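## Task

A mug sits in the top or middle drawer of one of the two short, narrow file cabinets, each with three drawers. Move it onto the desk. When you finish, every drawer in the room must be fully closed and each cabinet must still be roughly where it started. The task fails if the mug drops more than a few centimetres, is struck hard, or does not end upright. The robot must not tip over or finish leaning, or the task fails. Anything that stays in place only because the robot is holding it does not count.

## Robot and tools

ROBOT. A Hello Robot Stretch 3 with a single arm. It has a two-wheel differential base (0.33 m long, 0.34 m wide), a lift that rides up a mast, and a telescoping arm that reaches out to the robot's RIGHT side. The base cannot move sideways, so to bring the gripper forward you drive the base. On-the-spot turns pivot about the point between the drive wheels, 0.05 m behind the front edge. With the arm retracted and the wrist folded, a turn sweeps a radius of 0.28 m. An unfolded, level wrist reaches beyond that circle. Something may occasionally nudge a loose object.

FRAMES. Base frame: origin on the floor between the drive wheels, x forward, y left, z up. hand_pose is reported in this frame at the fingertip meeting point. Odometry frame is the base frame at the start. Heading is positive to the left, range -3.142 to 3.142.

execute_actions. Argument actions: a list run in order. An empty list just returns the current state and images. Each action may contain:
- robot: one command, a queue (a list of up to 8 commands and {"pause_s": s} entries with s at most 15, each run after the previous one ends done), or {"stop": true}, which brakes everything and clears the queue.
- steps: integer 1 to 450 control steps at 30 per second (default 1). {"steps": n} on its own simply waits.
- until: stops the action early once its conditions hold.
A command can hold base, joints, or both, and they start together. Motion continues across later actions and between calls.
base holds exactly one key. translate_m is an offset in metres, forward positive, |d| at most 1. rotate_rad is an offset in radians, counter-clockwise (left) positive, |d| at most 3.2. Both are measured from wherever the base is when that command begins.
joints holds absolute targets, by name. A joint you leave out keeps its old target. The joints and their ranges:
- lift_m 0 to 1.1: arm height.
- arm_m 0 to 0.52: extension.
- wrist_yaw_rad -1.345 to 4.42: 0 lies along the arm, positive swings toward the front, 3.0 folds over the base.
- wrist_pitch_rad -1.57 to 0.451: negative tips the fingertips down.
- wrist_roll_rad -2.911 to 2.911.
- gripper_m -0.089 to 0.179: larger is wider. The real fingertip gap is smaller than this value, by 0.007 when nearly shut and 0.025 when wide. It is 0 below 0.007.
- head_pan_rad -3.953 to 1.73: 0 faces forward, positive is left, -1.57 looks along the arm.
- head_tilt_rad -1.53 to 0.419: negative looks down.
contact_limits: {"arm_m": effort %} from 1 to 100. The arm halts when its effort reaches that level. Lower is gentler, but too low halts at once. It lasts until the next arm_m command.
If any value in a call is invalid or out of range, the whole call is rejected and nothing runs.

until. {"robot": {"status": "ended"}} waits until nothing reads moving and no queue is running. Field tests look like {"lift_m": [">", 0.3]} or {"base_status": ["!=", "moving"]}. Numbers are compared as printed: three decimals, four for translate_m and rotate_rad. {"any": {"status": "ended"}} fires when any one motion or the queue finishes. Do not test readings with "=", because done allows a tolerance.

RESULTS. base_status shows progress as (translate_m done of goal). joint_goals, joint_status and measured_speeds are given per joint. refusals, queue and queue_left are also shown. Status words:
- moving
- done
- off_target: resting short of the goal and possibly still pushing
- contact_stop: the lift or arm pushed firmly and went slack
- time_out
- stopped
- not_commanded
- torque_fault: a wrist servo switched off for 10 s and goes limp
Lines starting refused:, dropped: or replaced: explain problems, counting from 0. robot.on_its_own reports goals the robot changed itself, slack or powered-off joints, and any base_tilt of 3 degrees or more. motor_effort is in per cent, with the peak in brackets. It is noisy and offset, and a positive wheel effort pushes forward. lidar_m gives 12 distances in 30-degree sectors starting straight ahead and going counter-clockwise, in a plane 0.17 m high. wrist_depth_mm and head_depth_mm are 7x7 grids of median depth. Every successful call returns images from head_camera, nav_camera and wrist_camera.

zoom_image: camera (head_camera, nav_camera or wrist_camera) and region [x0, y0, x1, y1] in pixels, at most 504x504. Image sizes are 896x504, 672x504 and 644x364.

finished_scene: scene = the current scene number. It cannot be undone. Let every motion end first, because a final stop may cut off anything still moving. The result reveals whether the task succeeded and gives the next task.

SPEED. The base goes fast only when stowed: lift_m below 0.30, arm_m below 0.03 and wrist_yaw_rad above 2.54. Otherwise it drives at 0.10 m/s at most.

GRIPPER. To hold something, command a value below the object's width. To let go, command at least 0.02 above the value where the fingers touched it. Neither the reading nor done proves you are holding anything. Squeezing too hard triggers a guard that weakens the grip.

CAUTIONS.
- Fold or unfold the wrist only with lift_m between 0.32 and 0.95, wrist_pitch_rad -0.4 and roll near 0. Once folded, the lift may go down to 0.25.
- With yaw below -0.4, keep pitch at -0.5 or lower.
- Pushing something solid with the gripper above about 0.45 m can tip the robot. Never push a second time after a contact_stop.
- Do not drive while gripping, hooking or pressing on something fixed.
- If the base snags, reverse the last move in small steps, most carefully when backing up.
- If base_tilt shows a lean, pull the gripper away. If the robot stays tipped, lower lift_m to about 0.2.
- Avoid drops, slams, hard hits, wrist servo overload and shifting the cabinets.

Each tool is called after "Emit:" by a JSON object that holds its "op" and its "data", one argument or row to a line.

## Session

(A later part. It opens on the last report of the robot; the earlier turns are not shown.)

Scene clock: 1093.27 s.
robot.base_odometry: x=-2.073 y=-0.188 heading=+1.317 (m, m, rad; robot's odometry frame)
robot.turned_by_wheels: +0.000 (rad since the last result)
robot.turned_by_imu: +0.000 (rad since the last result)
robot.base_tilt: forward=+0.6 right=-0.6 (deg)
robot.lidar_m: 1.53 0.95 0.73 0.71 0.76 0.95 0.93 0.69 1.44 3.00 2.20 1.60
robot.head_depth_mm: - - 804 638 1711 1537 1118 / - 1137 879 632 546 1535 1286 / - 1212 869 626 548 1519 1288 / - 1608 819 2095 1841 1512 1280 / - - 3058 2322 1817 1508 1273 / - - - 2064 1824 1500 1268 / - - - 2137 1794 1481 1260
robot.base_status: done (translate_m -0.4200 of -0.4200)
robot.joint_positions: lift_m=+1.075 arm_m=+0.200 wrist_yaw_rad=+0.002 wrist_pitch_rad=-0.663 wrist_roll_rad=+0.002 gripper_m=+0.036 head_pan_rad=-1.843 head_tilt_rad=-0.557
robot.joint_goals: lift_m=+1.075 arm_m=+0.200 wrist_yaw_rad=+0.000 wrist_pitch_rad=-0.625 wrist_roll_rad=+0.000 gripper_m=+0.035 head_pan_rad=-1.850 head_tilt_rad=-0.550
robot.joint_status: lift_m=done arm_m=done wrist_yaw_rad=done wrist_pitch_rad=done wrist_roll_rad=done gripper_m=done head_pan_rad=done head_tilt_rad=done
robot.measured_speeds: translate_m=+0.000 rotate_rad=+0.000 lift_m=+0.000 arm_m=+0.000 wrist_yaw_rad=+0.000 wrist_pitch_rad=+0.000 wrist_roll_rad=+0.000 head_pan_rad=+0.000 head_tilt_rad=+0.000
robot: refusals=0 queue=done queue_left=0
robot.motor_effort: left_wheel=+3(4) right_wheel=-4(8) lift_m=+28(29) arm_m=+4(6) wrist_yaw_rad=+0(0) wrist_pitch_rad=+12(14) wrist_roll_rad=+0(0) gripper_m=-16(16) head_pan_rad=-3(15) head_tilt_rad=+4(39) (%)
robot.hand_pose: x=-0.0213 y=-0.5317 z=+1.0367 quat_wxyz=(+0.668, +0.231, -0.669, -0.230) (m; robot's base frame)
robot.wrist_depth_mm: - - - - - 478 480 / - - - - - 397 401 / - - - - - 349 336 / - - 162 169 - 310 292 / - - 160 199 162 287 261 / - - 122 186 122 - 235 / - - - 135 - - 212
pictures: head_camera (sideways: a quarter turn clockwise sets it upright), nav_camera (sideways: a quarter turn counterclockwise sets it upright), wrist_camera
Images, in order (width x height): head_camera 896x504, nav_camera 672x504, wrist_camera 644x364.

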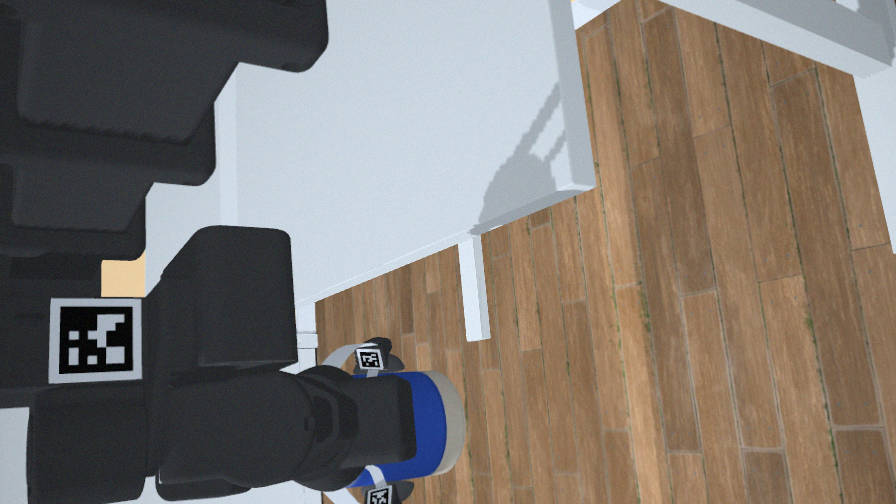

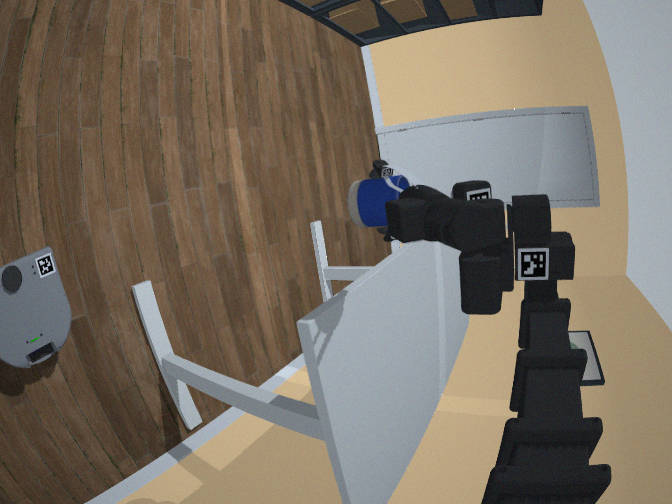

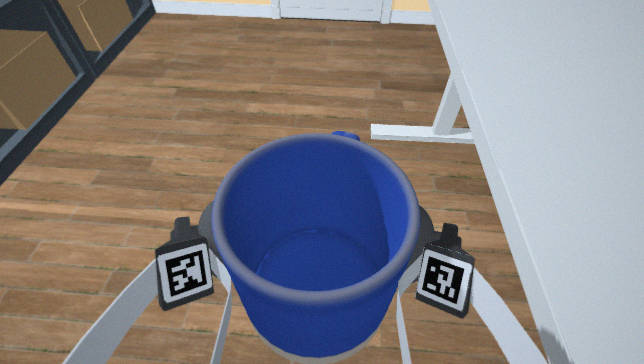

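Emit:
{"op": "execute_actions", "data": {
  "actions": [
    {"robot": {"base": {"translate_m": -0.31}, "joints": {"head_pan_rad": -1.6, "head_tilt_rad": -0.6}}, "steps": 450, "until": {"robot": {"translate_m": ["<=", -0.23]}}},
    {"robot": {"joints": {"lift_m": 1.046}}, "steps": 450, "until": {"robot": {"status": "ended"}}}
  ]
}}

Scene clock: 1114.50 s.
robot.base_odometry: x=-2.151 y=-0.488 heading=+1.317 (m, m, rad; robot's odometry frame)
robot.turned_by_wheels: +0.000 (rad since the last result)
robot.turned_by_imu: +0.000 (rad since the last result)
robot.base_tilt: forward=+0.4 right=-0.4 (deg)
robot.lidar_m: 1.84 0.98 0.75 0.74 0.79 0.64 0.62 0.67 0.51 1.72 2.43 1.90
robot.head_depth_mm: 2291 1090 780 602 492 746 1270 / - - 717 598 489 789 894 / 2569 - - 592 485 1464 1264 / 2600 - - 547 483 1474 1247 / 2668 1283 821 551 495 1468 1255 / 2659 2958 857 580 491 1451 1249 / 2669 3030 2891 2156 489 1457 1234
robot.base_status: done (translate_m -0.3100 of -0.3100)
robot.joint_positions: lift_m=+1.046 arm_m=+0.200 wrist_yaw_rad=+0.002 wrist_pitch_rad=-0.663 wrist_roll_rad=+0.002 gripper_m=+0.036 head_pan_rad=-1.607 head_tilt_rad=-0.592
robot.joint_goals: lift_m=+1.046 arm_m=+0.200 wrist_yaw_rad=+0.000 wrist_pitch_rad=-0.625 wrist_roll_rad=+0.000 gripper_m=+0.035 head_pan_rad=-1.600 head_tilt_rad=-0.600
robot.joint_status: lift_m=done arm_m=done wrist_yaw_rad=done wrist_pitch_rad=done wrist_roll_rad=done gripper_m=done head_pan_rad=done head_tilt_rad=done
robot.measured_speeds: translate_m=+0.000 rotate_rad=+0.000 lift_m=+0.000 arm_m=+0.000 wrist_yaw_rad=+0.000 wrist_pitch_rad=+0.000 wrist_roll_rad=+0.000 head_pan_rad=+0.000 head_tilt_rad=+0.000
robot: refusals=0 queue=done queue_left=0
robot.motor_effort: left_wheel=+3(5) right_wheel=-3(9) lift_m=+20(27) arm_m=+5(5) wrist_yaw_rad=-1(1) wrist_pitch_rad=+12(12) wrist_roll_rad=+0(0) gripper_m=-16(16) head_pan_rad=+2(15) head_tilt_rad=-4(11) (%)
robot.hand_pose: x=-0.0213 y=-0.5317 z=+1.0081 quat_wxyz=(+0.668, +0.231, -0.669, -0.230) (m; robot's base frame)
robot.wrist_depth_mm: - - 441 416 419 420 420 / - - 345 346 345 346 347 / - - 293 294 295 293 296 / - 262 161 169 245 256 257 / - 227 160 200 162 228 230 / - 207 122 186 122 205 205 / 191 184 181 135 185 185 186
pictures: head_camera (sideways: a quarter turn clockwise sets it upright), nav_camera (sideways: a quarter turn counterclockwise sets it upright), wrist_camera
Images, in order (width x height): head_camera 896x504, nav_camera 672x504, wrist_camera 644x364.

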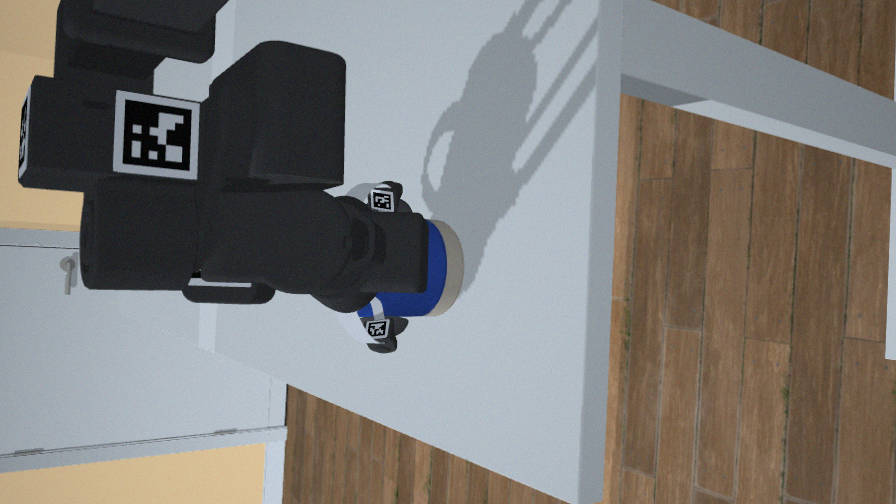

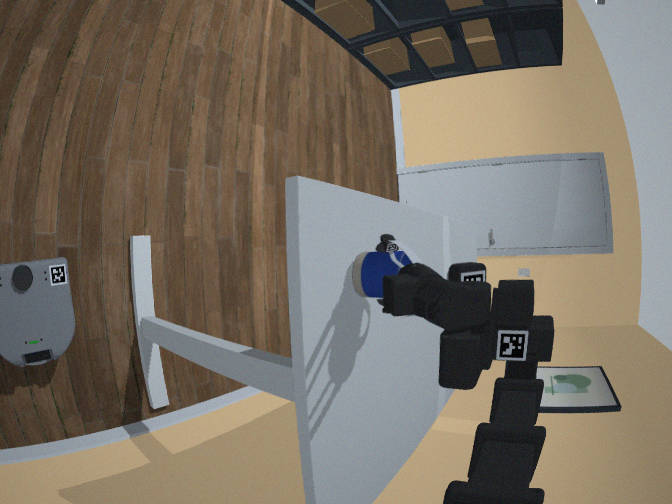

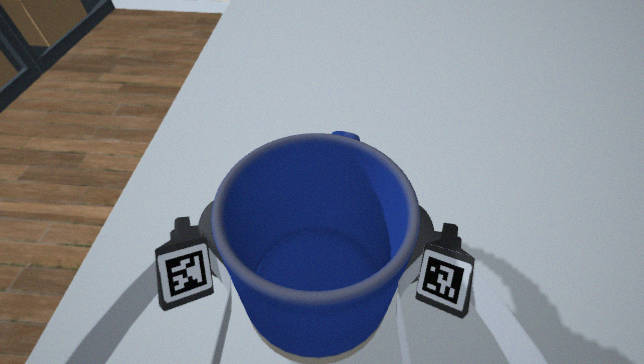

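Emit:
{"op": "execute_actions", "data": {
  "actions": [
    {"robot": {"joints": {"lift_m": 1.035}}, "steps": 450, "until": {"robot": {"status": "ended"}}}
  ]
}}

Scene clock: 1127.17 s.
robot.base_odometry: x=-2.151 y=-0.488 heading=+1.317 (m, m, rad; robot's odometry frame)
robot.turned_by_wheels: +0.000 (rad since the last result)
robot.turned_by_imu: +0.000 (rad since the last result)
robot.base_tilt: forward=+0.3 right=-0.6 (deg)
robot.lidar_m: 1.84 0.97 0.75 0.74 0.78 0.64 0.62 0.66 0.51 1.72 2.43 1.89
robot.head_depth_mm: 2299 - 800 603 493 744 1266 / 2559 - - 598 490 788 896 / 2609 - - 592 486 1488 1265 / 2602 - - 548 484 1476 1264 / 2649 1285 799 554 495 1473 1255 / 2676 2945 858 579 492 1459 1251 / 2668 3010 2951 2184 489 1456 1243
robot.base_status: done (translate_m -0.3100 of -0.3100)
robot.joint_positions: lift_m=+1.035 arm_m=+0.200 wrist_yaw_rad=+0.002 wrist_pitch_rad=-0.654 wrist_roll_rad=+0.002 gripper_m=+0.036 head_pan_rad=-1.607 head_tilt_rad=-0.592
robot.joint_goals: lift_m=+1.035 arm_m=+0.200 wrist_yaw_rad=+0.000 wrist_pitch_rad=-0.625 wrist_roll_rad=+0.000 gripper_m=+0.035 head_pan_rad=-1.600 head_tilt_rad=-0.600
robot.joint_status: lift_m=done arm_m=done wrist_yaw_rad=done wrist_pitch_rad=done wrist_roll_rad=done gripper_m=done head_pan_rad=done head_tilt_rad=done
robot.measured_speeds: translate_m=+0.000 rotate_rad=+0.000 lift_m=+0.000 arm_m=+0.000 wrist_yaw_rad=+0.000 wrist_pitch_rad=+0.000 wrist_roll_rad=+0.000 head_pan_rad=+0.000 head_tilt_rad=+0.000
robot: refusals=0 queue=done queue_left=0
robot.motor_effort: left_wheel=+4(4) right_wheel=-2(3) lift_m=+18(20) arm_m=+4(4) wrist_yaw_rad=-1(1) wrist_pitch_rad=+9(12) wrist_roll_rad=+0(0) gripper_m=-17(17) head_pan_rad=+3(2) head_tilt_rad=-4(3) (%)
robot.hand_pose: x=-0.0213 y=-0.5333 z=+0.9989 quat_wxyz=(+0.669, +0.228, -0.670, -0.227) (m; robot's base frame)
robot.wrist_depth_mm: - - 420 406 401 407 410 / - - 331 334 334 336 336 / - - 283 283 283 284 284 / - 251 162 169 234 247 245 / - 216 159 199 163 218 218 / - 197 123 186 122 196 194 / 179 176 172 134 176 177 177
pictures: head_camera (sideways: a quarter turn clockwise sets it upright), nav_camera (sideways: a quarter turn counterclockwise sets it upright), wrist_camera
Images, in order (width x height): head_camera 896x504, nav_camera 672x504, wrist_camera 644x364.

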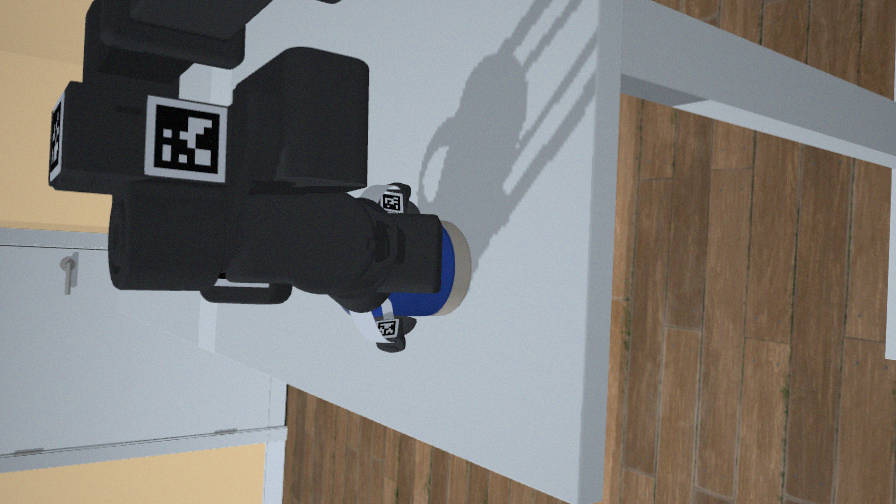

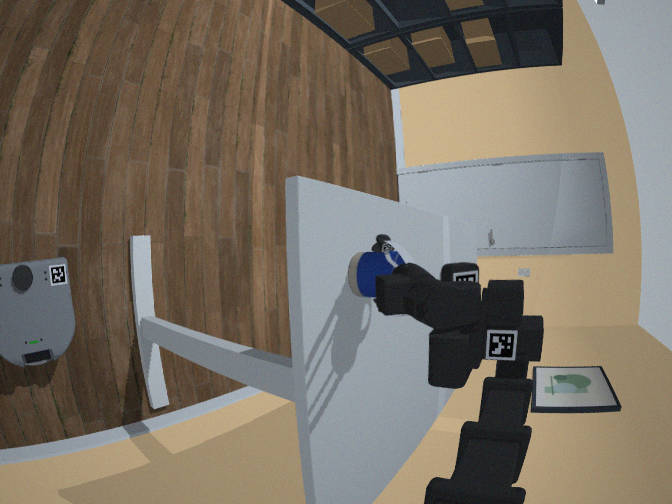

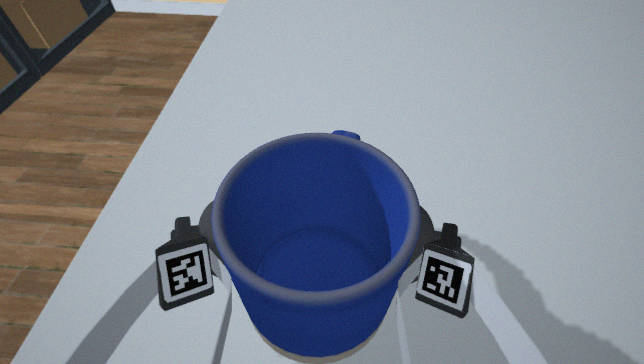

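The mug now rests on the desk (pitch load dropped). Release and withdraw.

Emit:
{"op": "execute_actions", "data": {
  "actions": [
    {"robot": {"joints": {"gripper_m": 0.15}}, "steps": 450, "until": {"robot": {"gripper_m": [">", 0.125]}}},
    {"robot": {"joints": {"arm_m": 0.09}}, "steps": 450, "until": {"robot": {"status": "ended"}}}
  ]
}}

Scene clock: 1134.70 s.
robot.base_odometry: x=-2.151 y=-0.488 heading=+1.317 (m, m, rad; robot's odometry frame)
robot.turned_by_wheels: +0.000 (rad since the last result)
robot.turned_by_imu: +0.000 (rad since the last result)
robot.base_tilt: forward=+0.4 right=-0.7 (deg)
robot.lidar_m: 1.84 0.98 0.75 0.74 0.79 0.64 0.62 0.66 0.51 1.72 2.44 1.89
robot.head_depth_mm: 2292 - - - 477 746 1269 / 2595 - - - 475 788 899 / 2683 1440 - - 472 1482 1253 / 2642 1421 - - 1636 1470 1262 / 2688 1195 781 576 494 1458 1251 / 2675 2965 861 599 490 1452 1243 / 2687 2975 2884 2151 488 1451 1233
robot.base_status: done (translate_m -0.3100 of -0.3100)
robot.joint_positions: lift_m=+1.035 arm_m=+0.090 wrist_yaw_rad=+0.002 wrist_pitch_rad=-0.642 wrist_roll_rad=+0.002 gripper_m=+0.150 head_pan_rad=-1.607 head_tilt_rad=-0.593
robot.joint_goals: lift_m=+1.035 arm_m=+0.090 wrist_yaw_rad=+0.000 wrist_pitch_rad=-0.625 wrist_roll_rad=+0.000 gripper_m=+0.150 head_pan_rad=-1.600 head_tilt_rad=-0.600
robot.joint_status: lift_m=done arm_m=done wrist_yaw_rad=done wrist_pitch_rad=done wrist_roll_rad=done gripper_m=done head_pan_rad=done head_tilt_rad=done
robot.measured_speeds: translate_m=+0.000 rotate_rad=+0.000 lift_m=+0.000 arm_m=+0.000 wrist_yaw_rad=+0.000 wrist_pitch_rad=+0.000 wrist_roll_rad=+0.000 head_pan_rad=+0.000 head_tilt_rad=+0.000
robot: refusals=0 queue=done queue_left=0
robot.motor_effort: left_wheel=+4(3) right_wheel=-3(3) lift_m=+18(18) arm_m=-4(6) wrist_yaw_rad=-1(1) wrist_pitch_rad=+6(9) wrist_roll_rad=+0(0) gripper_m=+0(80) head_pan_rad=+2(3) head_tilt_rad=-4(4) (%)
robot.hand_pose: x=-0.0213 y=-0.4261 z=+1.0012 quat_wxyz=(+0.671, +0.224, -0.671, -0.223) (m; robot's base frame)
robot.wrist_depth_mm: - - 440 423 424 419 424 / - - 330 239 344 347 345 / - - 288 199 291 291 292 / - 257 250 237 251 252 253 / - 226 221 222 222 227 222 / - 193 196 197 197 - 198 / 178 178 178 179 179 177 179
pictures: head_camera (sideways: a quarter turn clockwise sets it upright), nav_camera (sideways: a quarter turn counterclockwise sets it upright), wrist_camera
Images, in order (width x height): head_camera 896x504, nav_camera 672x504, wrist_camera 644x364.

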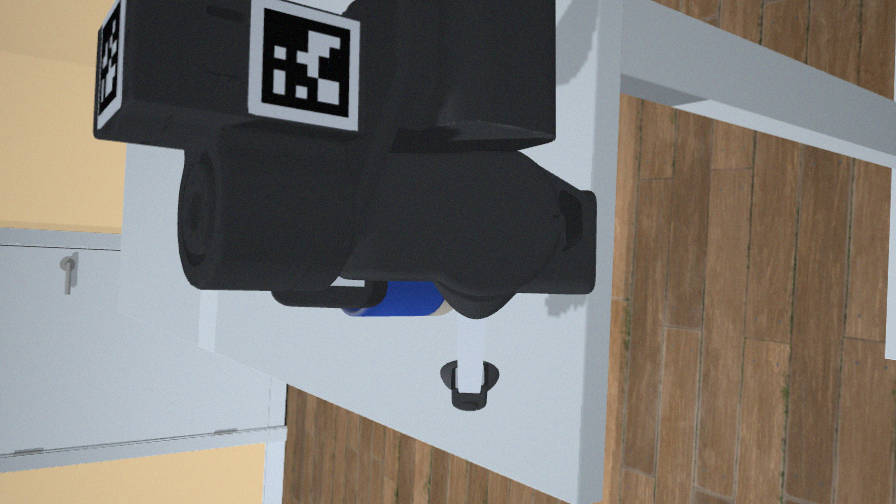

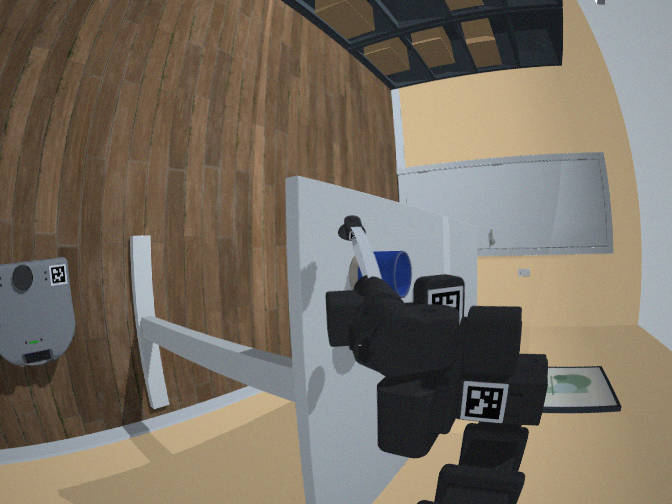

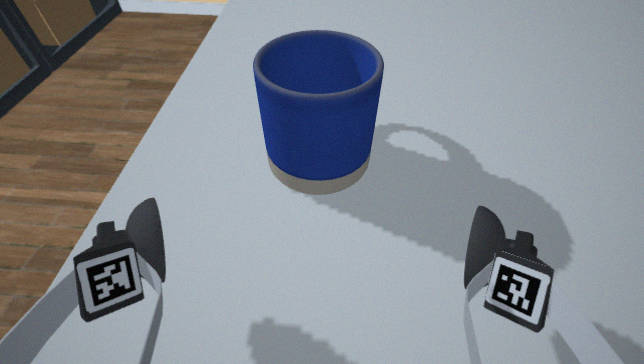

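The mug stands upright on the desk, the gripper is clear, and the drawers are shut.

Emit:
{"op": "finished_scene", "data": {
  "scene": 2
}}

The scene is finished: the task was done.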